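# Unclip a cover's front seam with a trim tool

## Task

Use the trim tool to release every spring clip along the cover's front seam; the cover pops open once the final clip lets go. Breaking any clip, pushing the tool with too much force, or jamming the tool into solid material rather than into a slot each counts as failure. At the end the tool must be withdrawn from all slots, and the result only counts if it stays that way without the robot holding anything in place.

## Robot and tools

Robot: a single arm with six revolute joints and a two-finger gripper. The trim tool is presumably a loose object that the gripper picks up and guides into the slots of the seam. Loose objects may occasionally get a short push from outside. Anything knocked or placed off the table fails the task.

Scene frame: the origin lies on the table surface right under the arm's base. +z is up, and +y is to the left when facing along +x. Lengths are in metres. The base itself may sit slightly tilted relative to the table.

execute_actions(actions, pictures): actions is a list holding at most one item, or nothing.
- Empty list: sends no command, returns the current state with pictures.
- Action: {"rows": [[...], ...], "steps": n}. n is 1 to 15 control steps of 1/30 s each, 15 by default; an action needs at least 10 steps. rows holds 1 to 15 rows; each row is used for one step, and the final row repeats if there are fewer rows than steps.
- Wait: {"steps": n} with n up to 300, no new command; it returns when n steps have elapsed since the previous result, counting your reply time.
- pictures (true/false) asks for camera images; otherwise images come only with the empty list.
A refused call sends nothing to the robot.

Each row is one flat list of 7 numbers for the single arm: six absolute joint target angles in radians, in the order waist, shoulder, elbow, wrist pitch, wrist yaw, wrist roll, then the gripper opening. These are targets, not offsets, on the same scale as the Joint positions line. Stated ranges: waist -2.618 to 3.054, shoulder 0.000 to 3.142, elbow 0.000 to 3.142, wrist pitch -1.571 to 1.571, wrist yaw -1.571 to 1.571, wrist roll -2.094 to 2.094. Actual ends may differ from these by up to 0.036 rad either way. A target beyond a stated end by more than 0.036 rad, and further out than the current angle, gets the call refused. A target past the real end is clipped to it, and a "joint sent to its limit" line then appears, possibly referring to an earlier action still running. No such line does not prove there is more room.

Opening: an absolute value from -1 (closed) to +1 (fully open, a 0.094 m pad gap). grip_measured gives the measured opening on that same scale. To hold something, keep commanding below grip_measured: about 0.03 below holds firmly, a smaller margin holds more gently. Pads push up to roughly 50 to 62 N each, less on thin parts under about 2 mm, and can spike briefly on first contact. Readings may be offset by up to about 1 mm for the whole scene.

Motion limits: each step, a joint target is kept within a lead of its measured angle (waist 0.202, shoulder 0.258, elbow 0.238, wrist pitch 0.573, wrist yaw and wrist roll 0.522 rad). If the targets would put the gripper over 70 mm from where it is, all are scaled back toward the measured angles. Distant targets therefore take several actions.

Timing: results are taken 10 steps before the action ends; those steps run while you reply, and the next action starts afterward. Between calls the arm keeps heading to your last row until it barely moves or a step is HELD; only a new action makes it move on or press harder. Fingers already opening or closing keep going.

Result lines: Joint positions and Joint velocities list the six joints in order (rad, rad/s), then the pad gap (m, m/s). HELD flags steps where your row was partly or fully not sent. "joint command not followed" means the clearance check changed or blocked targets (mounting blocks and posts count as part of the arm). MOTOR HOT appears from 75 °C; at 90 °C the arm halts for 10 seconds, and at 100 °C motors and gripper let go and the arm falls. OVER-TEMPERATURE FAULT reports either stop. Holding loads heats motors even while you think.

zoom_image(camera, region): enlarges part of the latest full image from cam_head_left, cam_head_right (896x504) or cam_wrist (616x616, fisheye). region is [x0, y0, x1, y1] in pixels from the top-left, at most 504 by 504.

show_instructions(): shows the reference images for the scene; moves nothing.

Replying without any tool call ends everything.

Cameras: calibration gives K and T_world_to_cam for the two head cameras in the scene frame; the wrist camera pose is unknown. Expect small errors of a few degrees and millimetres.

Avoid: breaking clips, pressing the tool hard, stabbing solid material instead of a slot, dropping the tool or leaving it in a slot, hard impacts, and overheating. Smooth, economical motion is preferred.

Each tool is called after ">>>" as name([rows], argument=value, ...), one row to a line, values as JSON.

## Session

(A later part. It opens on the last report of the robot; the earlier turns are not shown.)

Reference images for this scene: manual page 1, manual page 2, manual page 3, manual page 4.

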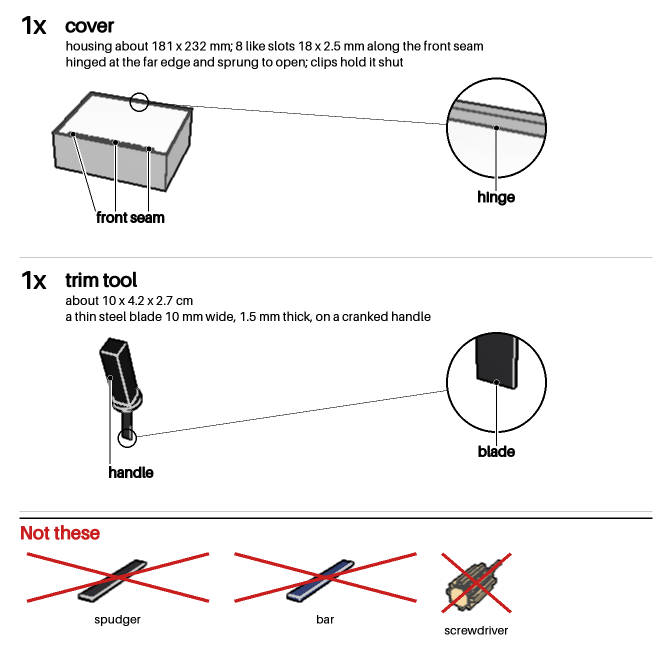

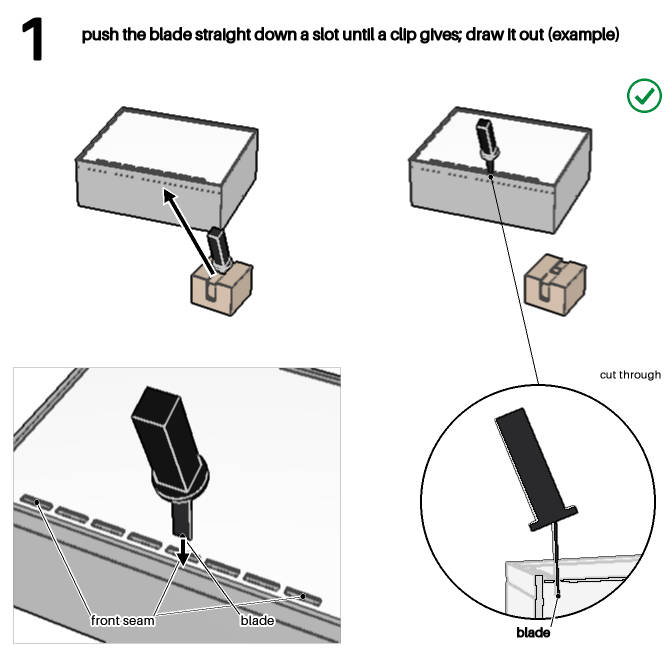

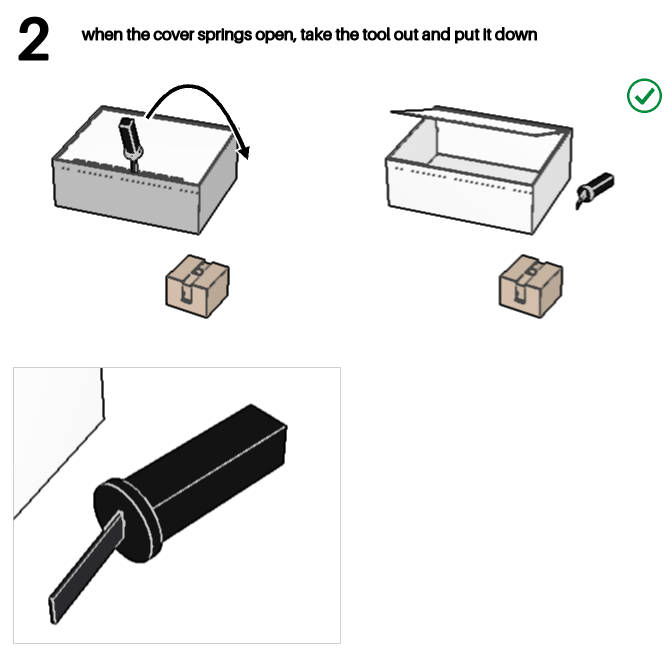

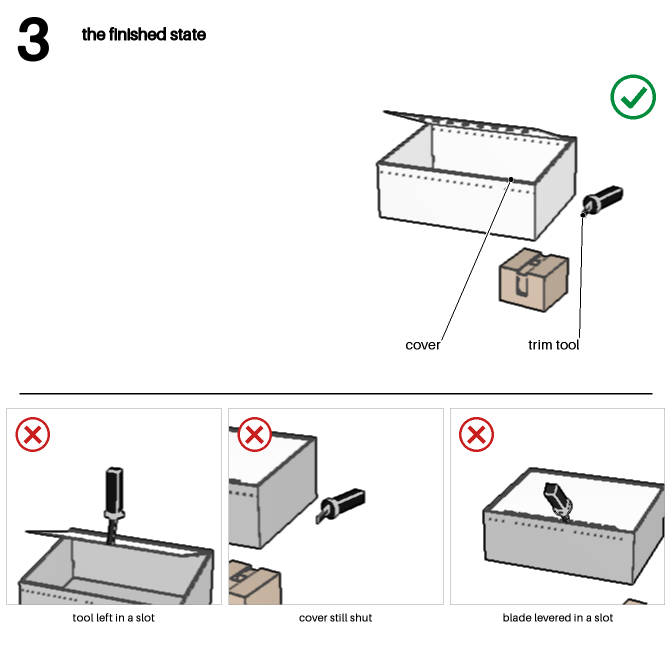

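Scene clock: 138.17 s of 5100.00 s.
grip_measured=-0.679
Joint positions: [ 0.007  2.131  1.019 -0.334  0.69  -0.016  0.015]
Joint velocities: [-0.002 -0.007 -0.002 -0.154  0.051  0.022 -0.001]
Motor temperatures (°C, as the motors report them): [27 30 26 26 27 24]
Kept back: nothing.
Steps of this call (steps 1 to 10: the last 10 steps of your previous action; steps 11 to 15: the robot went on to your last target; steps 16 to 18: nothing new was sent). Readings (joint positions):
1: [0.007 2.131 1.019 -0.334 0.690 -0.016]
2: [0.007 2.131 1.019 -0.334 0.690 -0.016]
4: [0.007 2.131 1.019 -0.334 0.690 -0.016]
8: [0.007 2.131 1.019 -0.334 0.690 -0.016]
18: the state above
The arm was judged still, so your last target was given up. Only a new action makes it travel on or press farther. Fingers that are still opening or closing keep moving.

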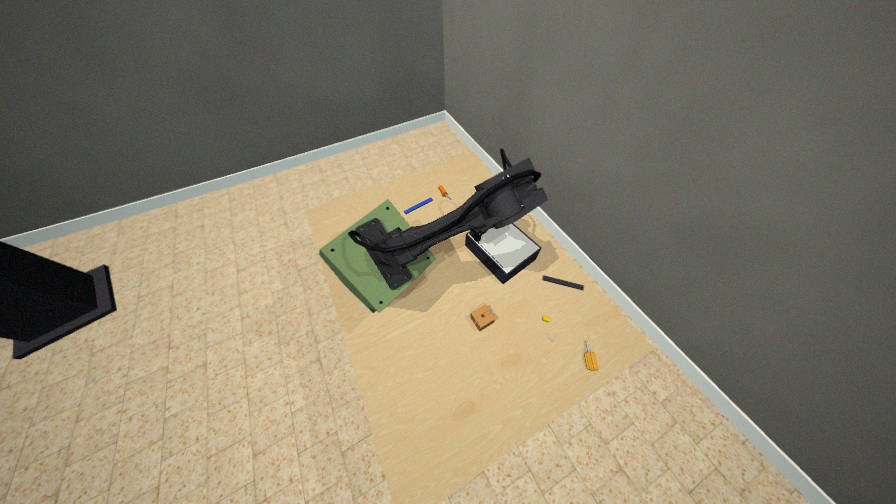

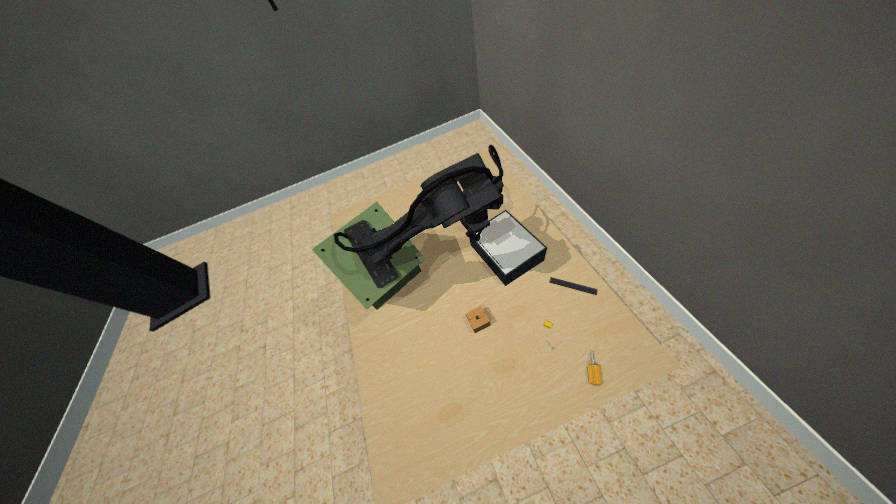

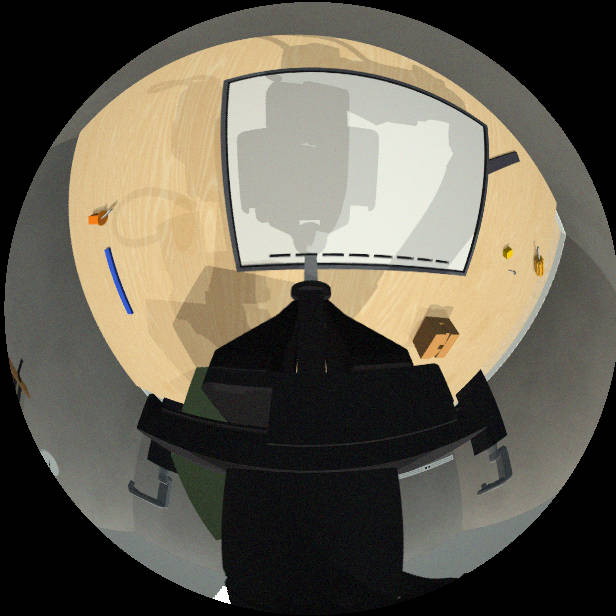

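>>> execute_actions([
  {"rows":[[0.007,2.114,1.019,-0.334,0.690,-0.016,-0.72],[0.007,2.110,1.019,-0.334,0.690,-0.016,-0.72],[0.007,2.107,1.019,-0.334,0.690,-0.016,-0.72],[0.007,2.106,1.019,-0.334,0.690,-0.016,-0.72]],"steps":12},
])

>>> execute_actions([
  {"steps":16},
], pictures=true)

>>> zoom_image(camera="cam_wrist", region=[281, 237, 341, 277])

Scene clock: 140.10 s of 5100.00 s.
grip_measured=-0.679
Joint positions: [ 0.007  2.131  1.019 -0.334  0.69  -0.016  0.015]
Joint velocities: [-0.007 -0.012  0.002 -0.066 -0.022 -0.051 -0.001]
Motor temperatures (°C, as the motors report them): [27 30 26 26 27 24]
Steps of this call (steps 1 to 56: nothing new was sent; steps 57 to 58: the first 2 steps of this action). Readings (joint positions):
57: [0.007 2.131 1.019 -0.334 0.690 -0.016]
58: the state above

Scene clock: 140.63 s of 5100.00 s.
grip_measured=-0.679
Joint positions: [ 0.007  2.131  1.019 -0.334  0.69  -0.016  0.015]
Joint velocities: [ 0.012  0.002 -0.017  0.022 -0.022 -0.051 -0.001]
Motor temperatures (°C, as the motors report them): [27 30 26 26 27 24]
Kept back: nothing.
Steps of this call (steps 1 to 10: the last 10 steps of your previous action; steps 11 to 15: the robot went on to your last target; step 16: nothing new was sent). Readings (joint positions):
1: [0.007 2.131 1.019 -0.334 0.690 -0.016]
2: [0.007 2.131 1.019 -0.334 0.690 -0.016]
4: [0.007 2.131 1.019 -0.334 0.690 -0.016]
8: [0.007 2.131 1.019 -0.334 0.690 -0.016]
16: the state above
The arm was judged still, so your last target was given up. Only a new action makes it travel on or press farther. Fingers that are still opening or closing keep moving.

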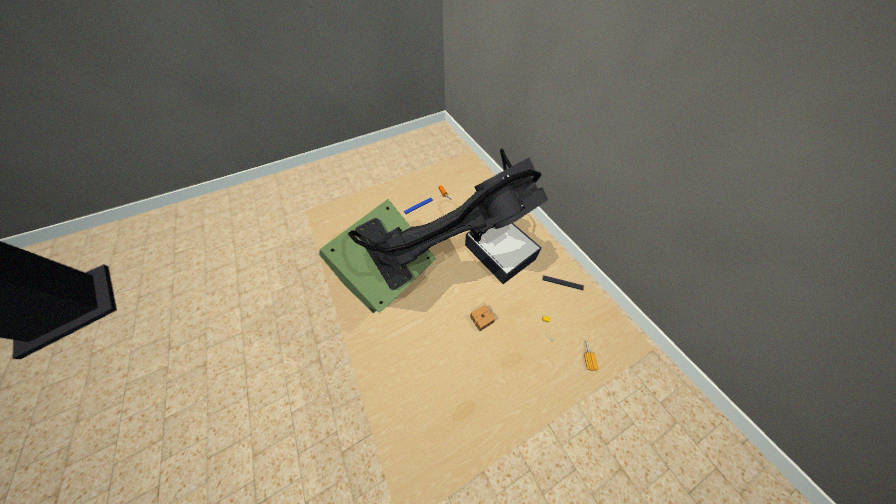

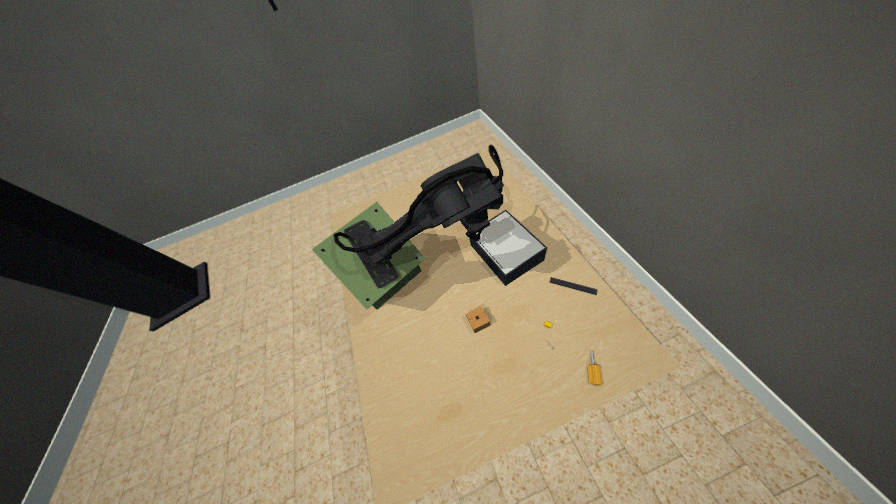

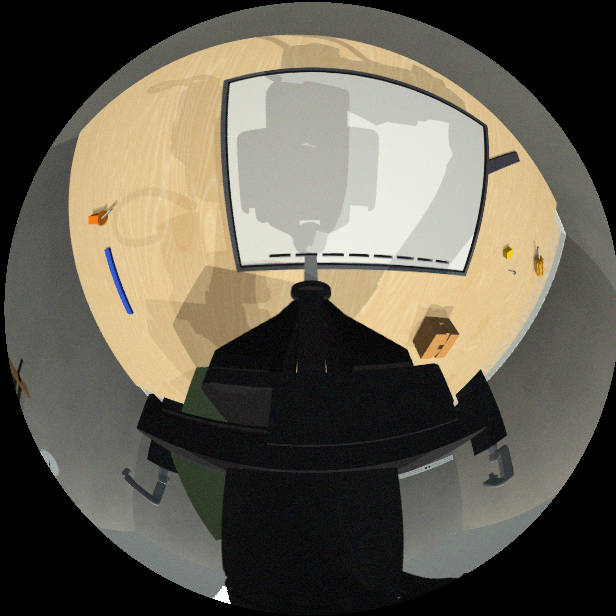

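Region (281, 237, 341, 277) of cam_wrist's 616x616 image, scaled by 8.400, with more detail than that image has.

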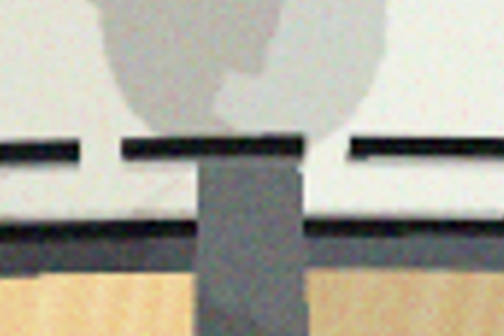

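>>> execute_actions([
  {"rows":[[0.020,2.131,1.019,-0.322,0.690,-0.016,-0.72],[0.027,2.131,1.019,-0.314,0.690,-0.016,-0.72],[0.033,2.131,1.019,-0.309,0.690,-0.016,-0.72],[0.035,2.131,1.019,-0.308,0.690,-0.016,-0.72],[0.033,2.131,1.019,-0.310,0.690,-0.016,-0.72],[0.030,2.131,1.019,-0.313,0.690,-0.016,-0.72],[0.027,2.131,1.019,-0.316,0.690,-0.016,-0.72],[0.026,2.131,1.019,-0.317,0.690,-0.016,-0.72]],"steps":13},
])

>>> execute_actions([
  {"steps":16},
], pictures=true)

>>> zoom_image(camera="cam_wrist", region=[281, 237, 341, 277])

Scene clock: 141.87 s of 5100.00 s.
grip_measured=-0.679
Joint positions: [ 0.007  2.131  1.019 -0.333  0.69  -0.016  0.015]
Joint velocities: [ 0.032 -0.012 -0.002  0.051 -0.051  0.022  0.   ]
Motor temperatures (°C, as the motors report them): [27 31 26 26 27 24]
Steps of this call (steps 1 to 34: nothing new was sent; steps 35 to 37: the first 3 steps of this action). Readings (joint positions):
35: [0.007 2.131 1.019 -0.334 0.690 -0.016]
36: [0.007 2.131 1.019 -0.334 0.690 -0.016]
37: the state above

Scene clock: 142.40 s of 5100.00 s.
grip_measured=-0.679
Joint positions: [ 0.011  2.131  1.019 -0.329  0.69  -0.016  0.015]
Joint velocities: [ 0.022 -0.002 -0.007  0.007 -0.022  0.007  0.   ]
Motor temperatures (°C, as the motors report them): [27 31 26 26 27 24]
Kept back: nothing.
Steps of this call (steps 1 to 10: the last 10 steps of your previous action; steps 11 to 15: the robot went on to your last target; step 16: nothing new was sent). Readings (joint positions):
1: [0.008 2.131 1.019 -0.331 0.690 -0.016]
2: [0.009 2.131 1.019 -0.330 0.690 -0.016]
4: [0.011 2.131 1.019 -0.329 0.690 -0.016]
8: [0.011 2.131 1.019 -0.329 0.690 -0.016]
16: the state above
The arm was judged still, so your last target was given up. Only a new action makes it travel on or press farther. Fingers that are still opening or closing keep moving.

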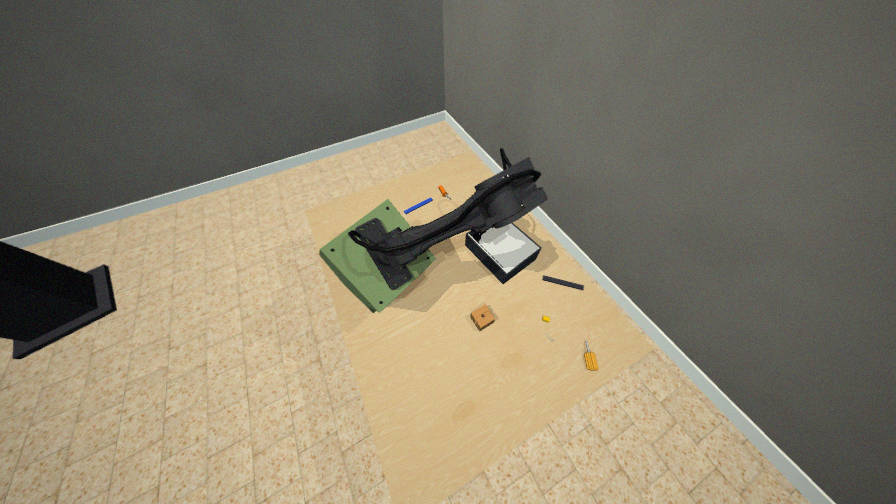

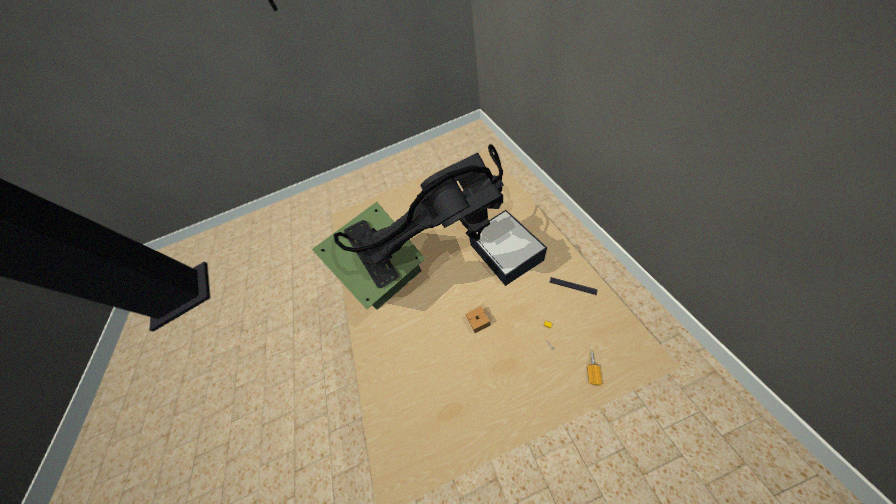

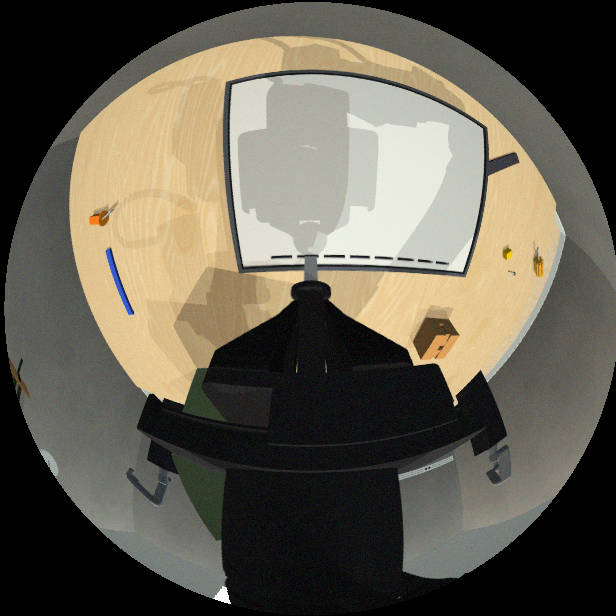

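Region (281, 237, 341, 277) of cam_wrist's 616x616 image, scaled by 8.400, with more detail than that image has.

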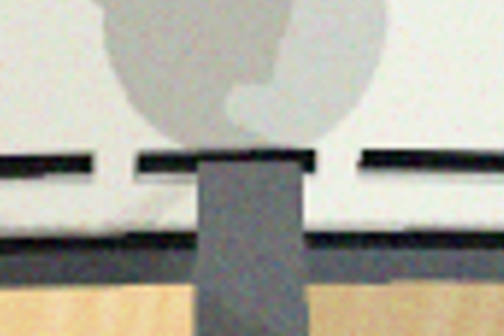

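>>> execute_actions([
  {"rows":[[0.011,2.131,1.019,-0.329,0.690,-0.016,-0.72],[0.011,2.143,1.019,-0.321,0.690,-0.016,-0.72],[0.011,2.153,1.019,-0.317,0.690,-0.016,-0.72],[0.011,2.158,1.019,-0.314,0.690,-0.016,-0.72],[0.011,2.161,1.019,-0.312,0.690,-0.016,-0.72],[0.011,2.164,1.019,-0.310,0.690,-0.016,-0.72],[0.011,2.167,1.019,-0.308,0.690,-0.016,-0.72],[0.011,2.170,1.019,-0.307,0.690,-0.016,-0.72],[0.011,2.173,1.019,-0.306,0.690,-0.016,-0.72],[0.011,2.176,1.019,-0.305,0.690,-0.016,-0.72],[0.011,2.179,1.019,-0.305,0.690,-0.016,-0.72],[0.011,2.181,1.019,-0.305,0.690,-0.016,-0.72]],"steps":14},
])

>>> execute_actions([
  {"steps":20},
], pictures=true)

>>> zoom_image(camera="cam_wrist", region=[281, 237, 341, 277])

Scene clock: 143.27 s of 5100.00 s.
grip_measured=-0.679
Joint positions: [ 0.011  2.132  1.019 -0.329  0.69  -0.016  0.015]
Joint velocities: [-0.012  0.051 -0.012  0.051 -0.022 -0.022 -0.001]
Motor temperatures (°C, as the motors report them): [27 31 26 26 27 24]
Steps of this call (steps 1 to 22: nothing new was sent; steps 23 to 26: the first 4 steps of this action). Readings (joint positions):
23: [0.011 2.131 1.019 -0.329 0.690 -0.016]
24: [0.011 2.131 1.019 -0.329 0.690 -0.016]
26: the state above

Scene clock: 143.93 s of 5100.00 s.
grip_measured=-0.679
Joint positions: [ 0.011  2.16   1.019 -0.299  0.69  -0.016  0.015]
Joint velocities: [-0.007  0.002  0.012 -0.022  0.007  0.037  0.002]
Motor temperatures (°C, as the motors report them): [27 31 26 26 27 24]
Kept back: nothing.
Steps of this call (steps 1 to 10: the last 10 steps of your previous action; steps 11 to 20: the robot went on to your last target). Readings (joint positions):
1: [0.011 2.134 1.019 -0.328 0.690 -0.016]
2: [0.011 2.138 1.019 -0.327 0.690 -0.016]
4: [0.011 2.144 1.019 -0.319 0.690 -0.016]
8: [0.011 2.156 1.019 -0.305 0.690 -0.016]
20: the state above

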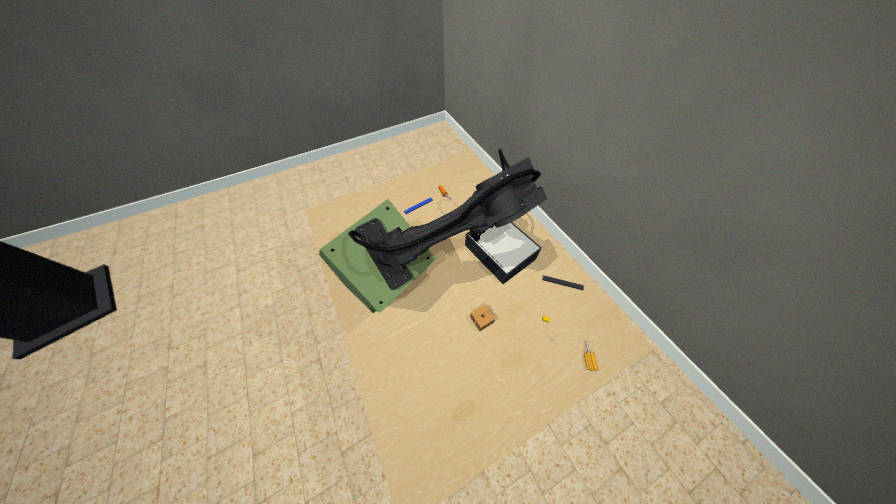

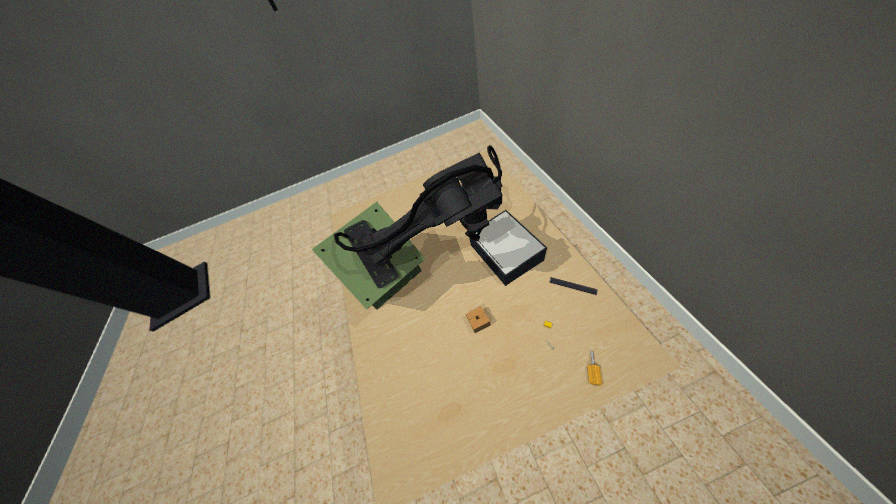

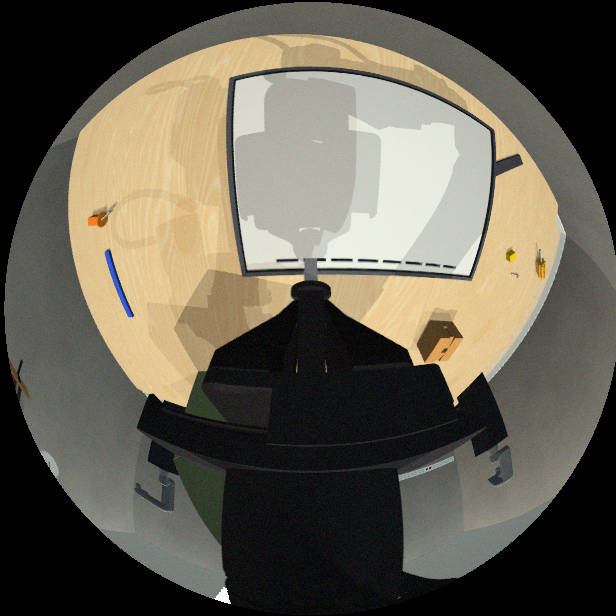

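Region (281, 237, 341, 277) of cam_wrist's 616x616 image, scaled by 8.400, with more detail than that image has.

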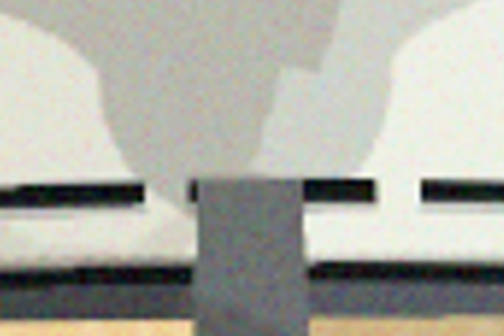

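>>> execute_actions([
  {"rows":[[0.011,2.160,1.019,-0.299,0.702,-0.016,-0.72],[0.011,2.160,1.019,-0.299,0.708,-0.016,-0.72],[0.011,2.160,1.019,-0.299,0.712,-0.016,-0.72],[0.011,2.172,1.019,-0.291,0.713,-0.016,-0.72],[0.011,2.182,1.019,-0.287,0.712,-0.016,-0.72],[0.011,2.187,1.019,-0.285,0.710,-0.016,-0.72],[0.011,2.190,1.019,-0.283,0.709,-0.016,-0.72],[0.011,2.193,1.019,-0.282,0.709,-0.016,-0.72],[0.011,2.196,1.019,-0.281,0.709,-0.016,-0.72],[0.011,2.198,1.019,-0.280,0.709,-0.016,-0.72],[0.011,2.200,1.019,-0.280,0.709,-0.016,-0.72],[0.011,2.202,1.019,-0.280,0.709,-0.016,-0.72]],"steps":14},
])

>>> execute_actions([
  {"steps":16},
], pictures=true)

>>> zoom_image(camera="cam_wrist", region=[281, 237, 341, 277])

Scene clock: 145.83 s of 5100.00 s.
grip_measured=-0.679
Joint positions: [ 0.011  2.16   1.019 -0.298  0.692 -0.016  0.015]
Joint velocities: [-0.007  0.022 -0.012 -0.037  0.051  0.007  0.001]
Motor temperatures (°C, as the motors report them): [27 30 26 26 27 24]
Steps of this call (steps 1 to 15: the robot went on to your last target; steps 16 to 53: nothing new was sent; steps 54 to 57: the first 4 steps of this action). Readings (joint positions):
54: [0.011 2.160 1.019 -0.298 0.690 -0.016]
55: [0.011 2.160 1.019 -0.298 0.690 -0.016]
57: the state above

Scene clock: 146.37 s of 5100.00 s.
grip_measured=-0.679
Joint positions: [ 0.011  2.18   1.019 -0.274  0.702 -0.016  0.015]
Joint velocities: [-0.012 -0.012 -0.002  0.022 -0.007  0.051  0.   ]
Motor temperatures (°C, as the motors report them): [27 30 26 26 27 24]
Kept back: nothing.
Steps of this call (steps 1 to 10: the last 10 steps of your previous action; steps 11 to 16: the robot went on to your last target). Readings (joint positions):
1: [0.011 2.160 1.019 -0.297 0.693 -0.016]
2: [0.011 2.161 1.019 -0.297 0.695 -0.016]
4: [0.011 2.166 1.019 -0.292 0.697 -0.016]
8: [0.011 2.177 1.019 -0.278 0.700 -0.016]
16: the state above

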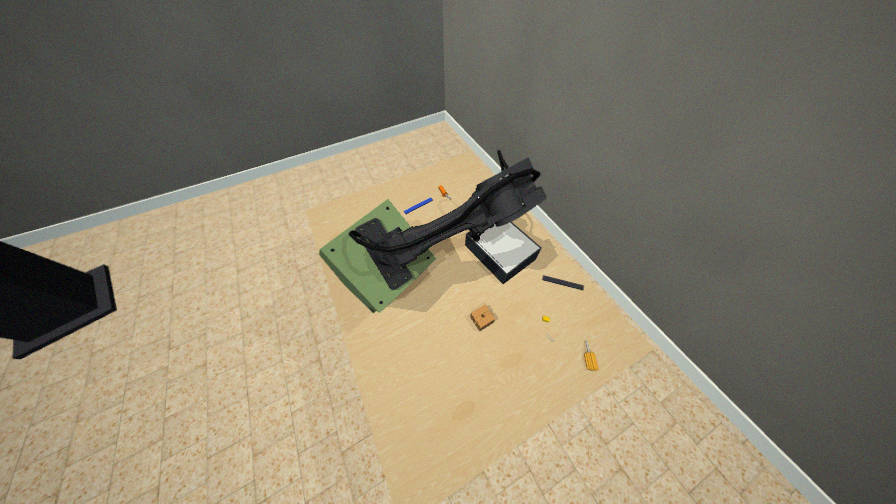

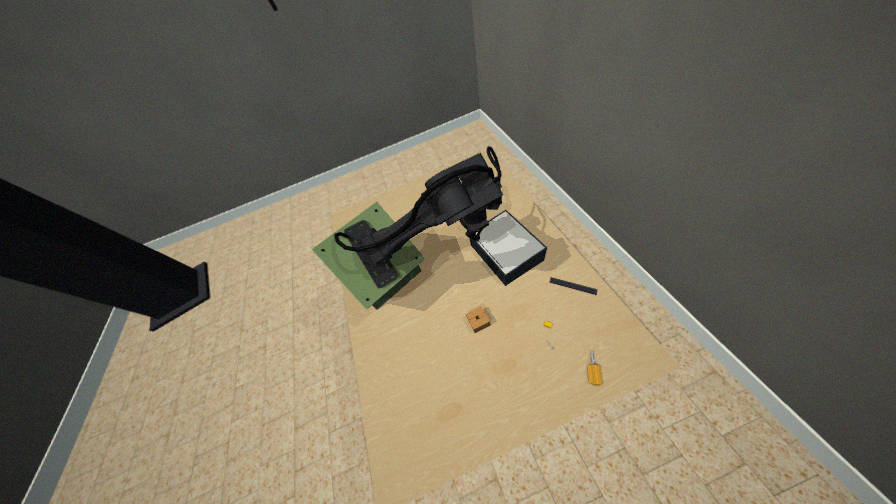

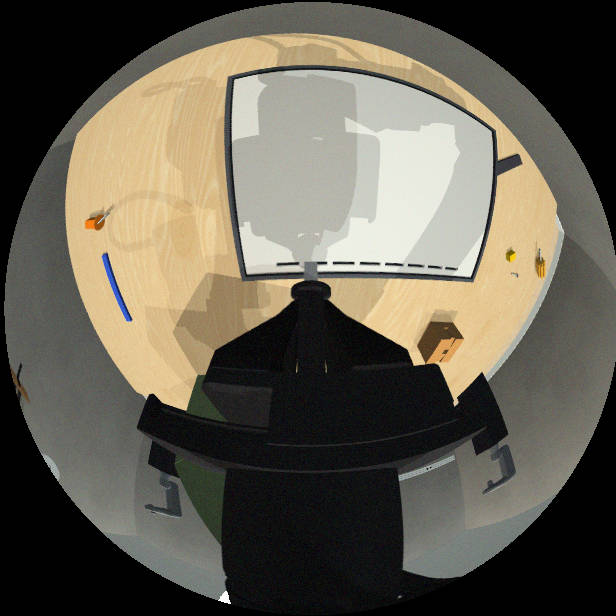

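Region (281, 237, 341, 277) of cam_wrist's 616x616 image, scaled by 8.400, with more detail than that image has.

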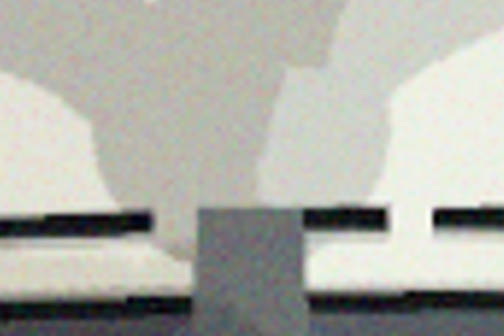

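>>> execute_actions([
  {"rows":[[0.011,2.160,1.019,-0.288,0.702,-0.016,-0.72],[0.011,2.153,1.019,-0.295,0.702,-0.016,-0.72],[0.011,2.146,1.019,-0.303,0.702,-0.016,-0.72],[0.011,2.140,1.019,-0.310,0.702,-0.016,-0.72],[0.011,2.134,1.019,-0.317,0.698,-0.016,-0.72],[0.011,2.128,1.019,-0.324,0.694,-0.016,-0.72],[0.011,2.122,1.019,-0.331,0.690,-0.016,-0.72],[0.011,2.117,1.019,-0.338,0.686,-0.016,-0.72],[0.011,2.112,1.019,-0.344,0.683,-0.016,-0.72],[0.011,2.108,1.019,-0.350,0.681,-0.016,-0.72],[0.011,2.105,1.019,-0.356,0.680,-0.016,-0.72],[0.011,2.104,1.019,-0.361,0.680,-0.016,-0.72],[0.011,2.104,1.019,-0.365,0.680,-0.016,-0.72],[0.011,2.104,1.019,-0.367,0.680,-0.016,-0.72]],"steps":15},
])

>>> execute_actions([
  {"steps":22},
], pictures=true)

>>> zoom_image(camera="cam_wrist", region=[281, 237, 341, 277])

Scene clock: 147.43 s of 5100.00 s.
grip_measured=-0.679
Joint positions: [ 0.011  2.167  1.019 -0.283  0.702 -0.016  0.015]
Joint velocities: [ 0.007 -0.173 -0.022 -0.139  0.037 -0.037  0.001]
Motor temperatures (°C, as the motors report them): [27 30 26 26 27 24]
Steps of this call (steps 1 to 15: the robot went on to your last target; steps 16 to 27: nothing new was sent; steps 28 to 32: the first 5 steps of this action). Readings (joint positions):
28: [0.011 2.180 1.019 -0.274 0.702 -0.016]
29: [0.011 2.179 1.019 -0.274 0.702 -0.016]
31: [0.011 2.172 1.019 -0.279 0.702 -0.016]
32: the state above

Scene clock: 148.17 s of 5100.00 s.
grip_measured=-0.679
Joint positions: [ 0.011  2.12   1.019 -0.348  0.691 -0.016  0.015]
Joint velocities: [ 0.002 -0.012  0.007  0.007 -0.007  0.051 -0.001]
Motor temperatures (°C, as the motors report them): [27 31 26 26 27 24]
Kept back: nothing.
Steps of this call (steps 1 to 10: the last 10 steps of your previous action; steps 11 to 22: the robot went on to your last target). Readings (joint positions):
1: [0.011 2.161 1.019 -0.289 0.702 -0.016]
2: [0.011 2.154 1.019 -0.297 0.701 -0.016]
4: [0.011 2.142 1.019 -0.312 0.699 -0.016]
8: [0.011 2.124 1.019 -0.330 0.695 -0.016]
22: the state above

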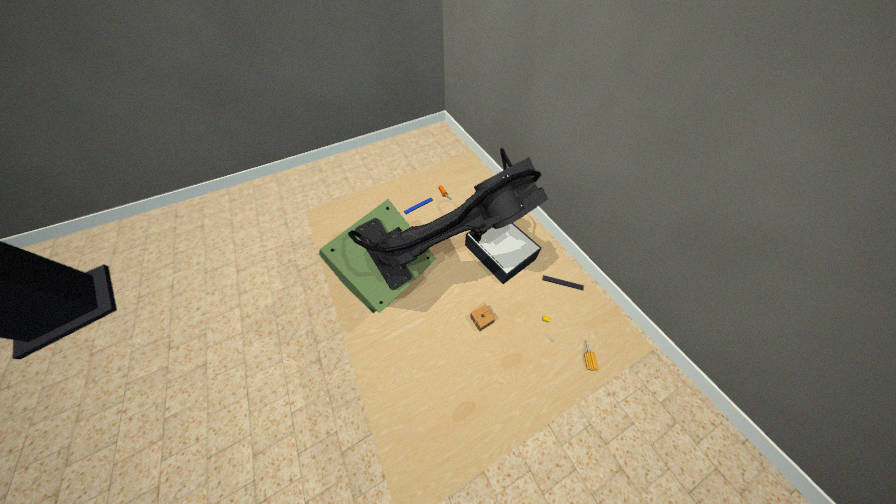

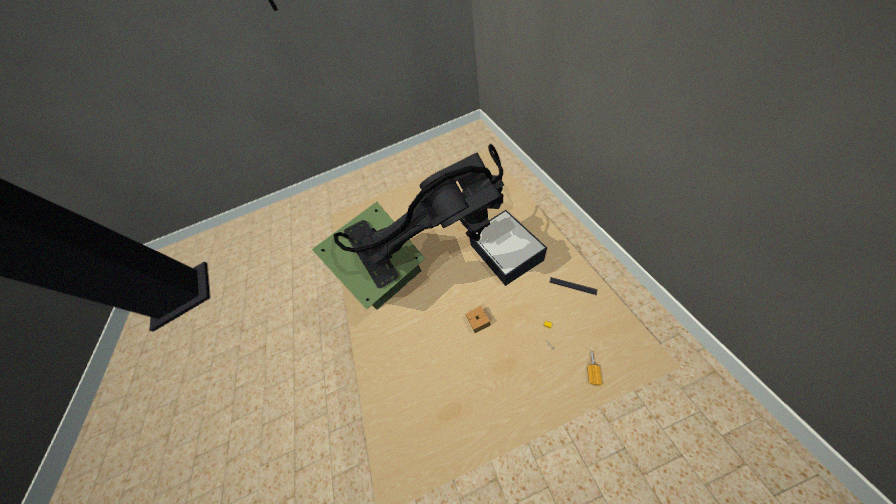

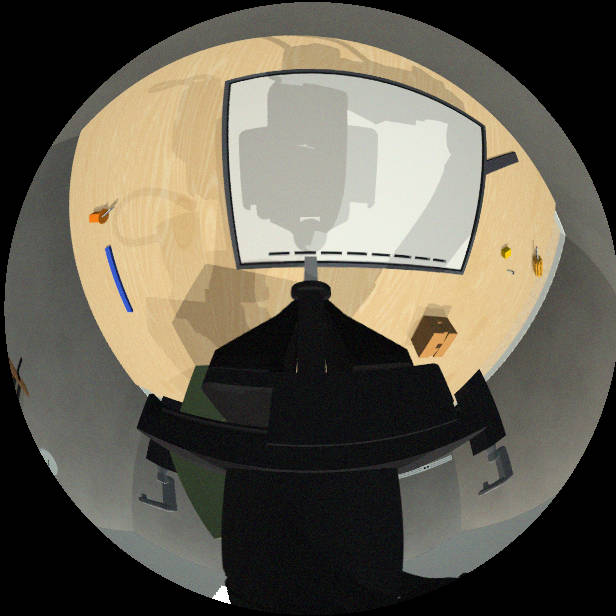

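Region (281, 237, 341, 277) of cam_wrist's 616x616 image, scaled by 8.400, with more detail than that image has.

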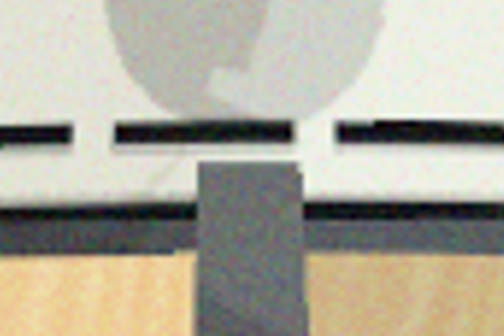

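>>> execute_actions([
  {"rows":[[0.026,2.120,1.034,-0.362,0.694,-0.006,-0.72],[0.032,2.124,1.040,-0.366,0.696,0.002,-0.72],[0.038,2.132,1.045,-0.370,0.698,0.010,-0.72],[0.044,2.141,1.049,-0.374,0.700,0.018,-0.72],[0.050,2.150,1.053,-0.378,0.702,0.025,-0.72],[0.056,2.158,1.056,-0.381,0.703,0.032,-0.72],[0.062,2.166,1.058,-0.384,0.704,0.039,-0.72],[0.067,2.173,1.060,-0.386,0.704,0.045,-0.72],[0.072,2.179,1.060,-0.387,0.704,0.050,-0.72],[0.077,2.183,1.060,-0.387,0.704,0.053,-0.72],[0.077,2.185,1.060,-0.387,0.704,0.053,-0.72]],"steps":15},
])

>>> execute_actions([
  {"steps":24},
], pictures=true)

>>> zoom_image(camera="cam_wrist", region=[281, 237, 341, 277])

Scene clock: 149.50 s of 5100.00 s.
grip_measured=-0.679
Joint positions: [ 0.016  2.121  1.019 -0.352  0.692 -0.003  0.015]
Joint velocities: [ 0.095  0.046 -0.007 -0.066  0.007  0.183  0.001]
Motor temperatures (°C, as the motors report them): [27 31 26 26 27 24]
Steps of this call (steps 1 to 15: the robot went on to your last target; steps 16 to 35: nothing new was sent; steps 36 to 40: the first 5 steps of this action). Readings (joint positions):
36: [0.011 2.120 1.019 -0.349 0.691 -0.016]
37: [0.011 2.120 1.019 -0.349 0.691 -0.015]
39: [0.013 2.120 1.019 -0.351 0.691 -0.008]
40: the state above

Scene clock: 150.30 s of 5100.00 s.
grip_measured=-0.679
Joint positions: [ 0.061  2.173  1.034 -0.368  0.694  0.044  0.015]
Joint velocities: [ 0.002 -0.002  0.012  0.066 -0.037 -0.095 -0.   ]
Motor temperatures (°C, as the motors report them): [27 31 27 26 27 24]
Kept back: nothing.
Steps of this call (steps 1 to 10: the last 10 steps of your previous action; steps 11 to 24: the robot went on to your last target). Readings (joint positions):
1: [0.020 2.125 1.022 -0.355 0.693 0.002]
2: [0.026 2.132 1.025 -0.357 0.694 0.008]
4: [0.040 2.148 1.032 -0.360 0.694 0.019]
8: [0.060 2.171 1.034 -0.365 0.694 0.033]
24: the state above

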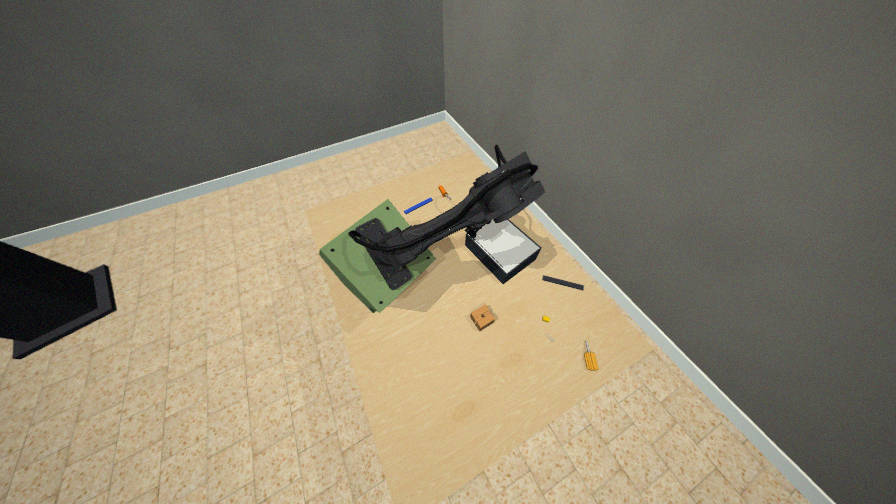

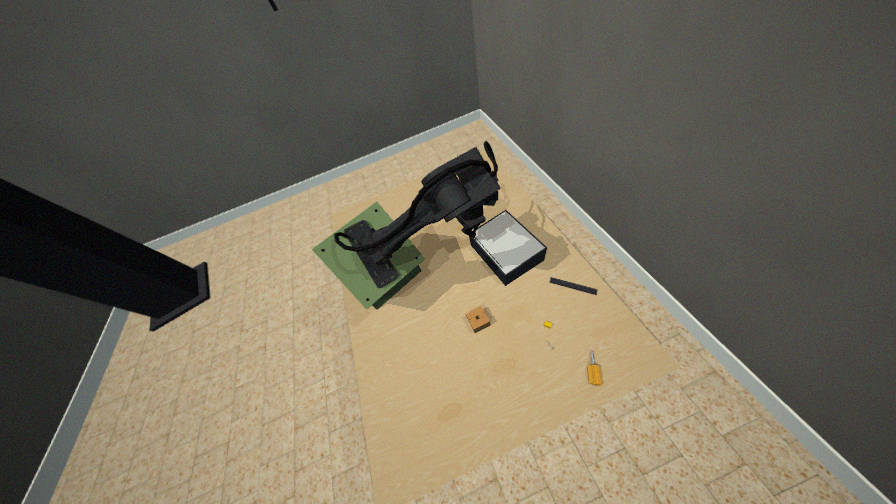

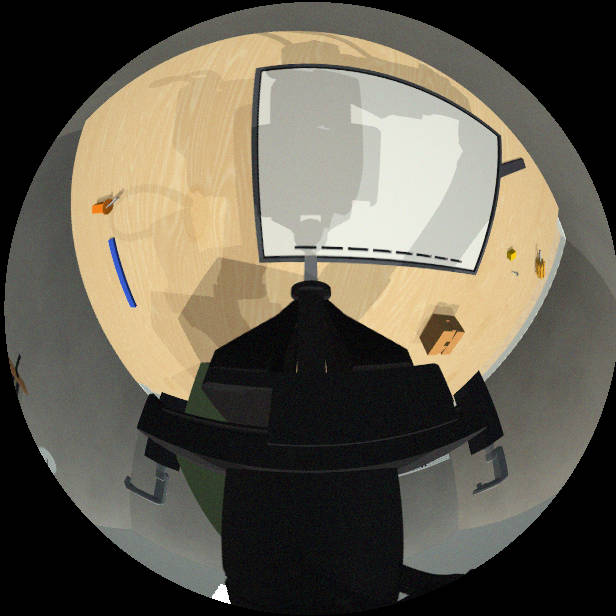

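Region (281, 237, 341, 277) of cam_wrist's 616x616 image, scaled by 8.400, with more detail than that image has.

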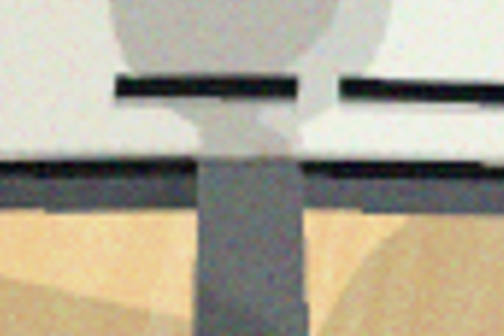

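>>> execute_actions([
  {"rows":[[0.061,2.173,1.034,-0.356,0.694,0.054,-0.72],[0.061,2.173,1.034,-0.350,0.694,0.060,-0.72],[0.061,2.173,1.034,-0.346,0.694,0.062,-0.72],[0.061,2.173,1.034,-0.343,0.694,0.062,-0.72],[0.061,2.173,1.034,-0.341,0.694,0.062,-0.72],[0.061,2.173,1.034,-0.339,0.694,0.062,-0.72],[0.061,2.173,1.034,-0.338,0.694,0.062,-0.72]],"steps":13},
])

>>> execute_actions([
  {"steps":18},
], pictures=true)

>>> zoom_image(camera="cam_wrist", region=[281, 237, 341, 277])

Scene clock: 151.07 s of 5100.00 s.
grip_measured=-0.679
Joint positions: [ 0.061  2.173  1.034 -0.368  0.694  0.047  0.015]
Joint velocities: [ 0.002 -0.022 -0.007  0.007  0.022  0.037 -0.001]
Motor temperatures (°C, as the motors report them): [27 31 27 26 27 24]
Steps of this call (steps 1 to 15: the robot went on to your last target; steps 16 to 20: nothing new was sent; steps 21 to 23: the first 3 steps of this action). Readings (joint positions):
21: [0.061 2.173 1.034 -0.368 0.694 0.044]
22: [0.061 2.173 1.034 -0.368 0.694 0.045]
23: the state above

Scene clock: 151.67 s of 5100.00 s.
grip_measured=-0.679
Joint positions: [ 0.061  2.173  1.034 -0.355  0.694  0.053  0.015]
Joint velocities: [-0.002 -0.002 -0.002  0.007 -0.007 -0.022  0.002]
Motor temperatures (°C, as the motors report them): [27 31 27 26 27 24]
Kept back: nothing.
Steps of this call (steps 1 to 10: the last 10 steps of your previous action; steps 11 to 18: the robot went on to your last target). Readings (joint positions):
1: [0.061 2.173 1.034 -0.366 0.694 0.048]
2: [0.061 2.173 1.034 -0.365 0.694 0.049]
4: [0.061 2.173 1.034 -0.361 0.694 0.050]
8: [0.061 2.173 1.034 -0.357 0.694 0.052]
18: the state above

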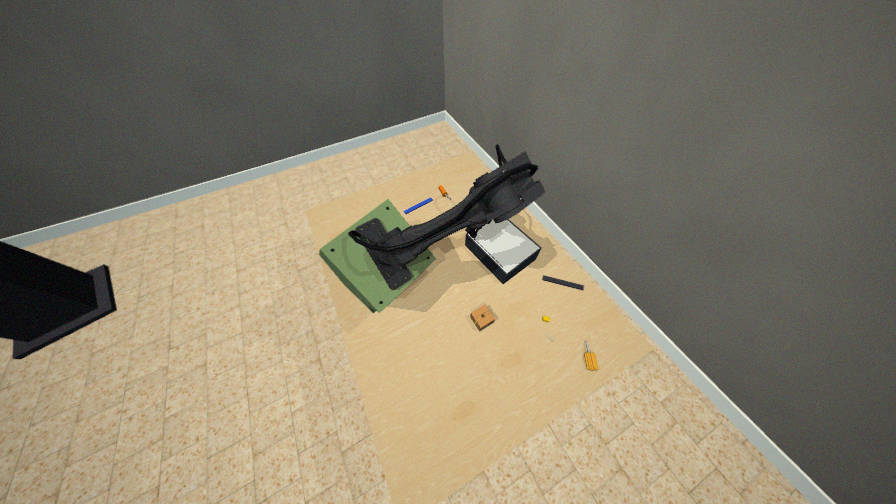

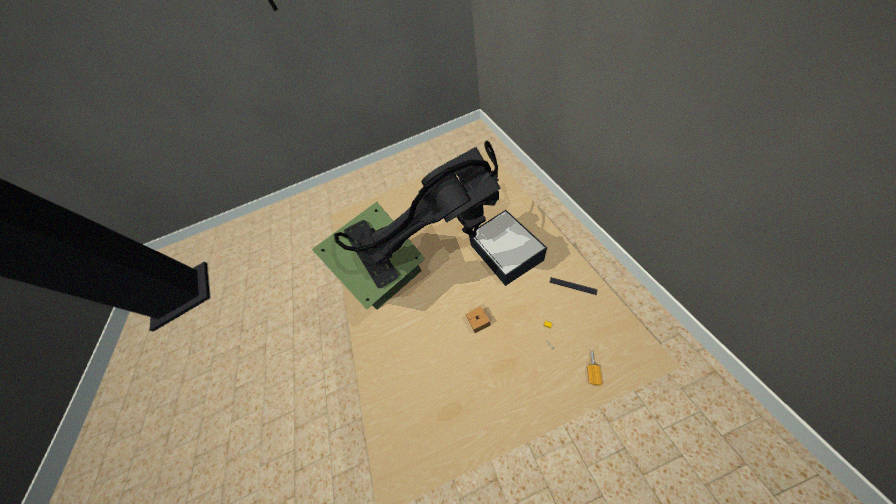

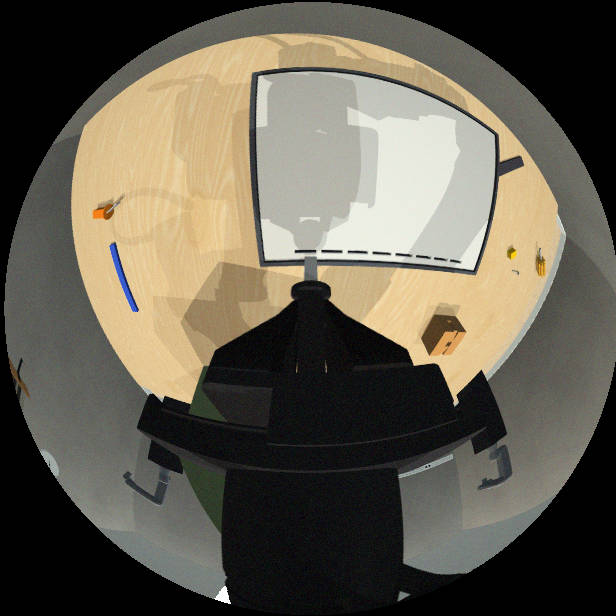

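Region (281, 237, 341, 277) of cam_wrist's 616x616 image, scaled by 8.400, with more detail than that image has.

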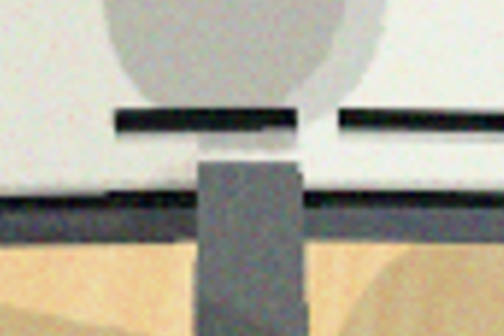

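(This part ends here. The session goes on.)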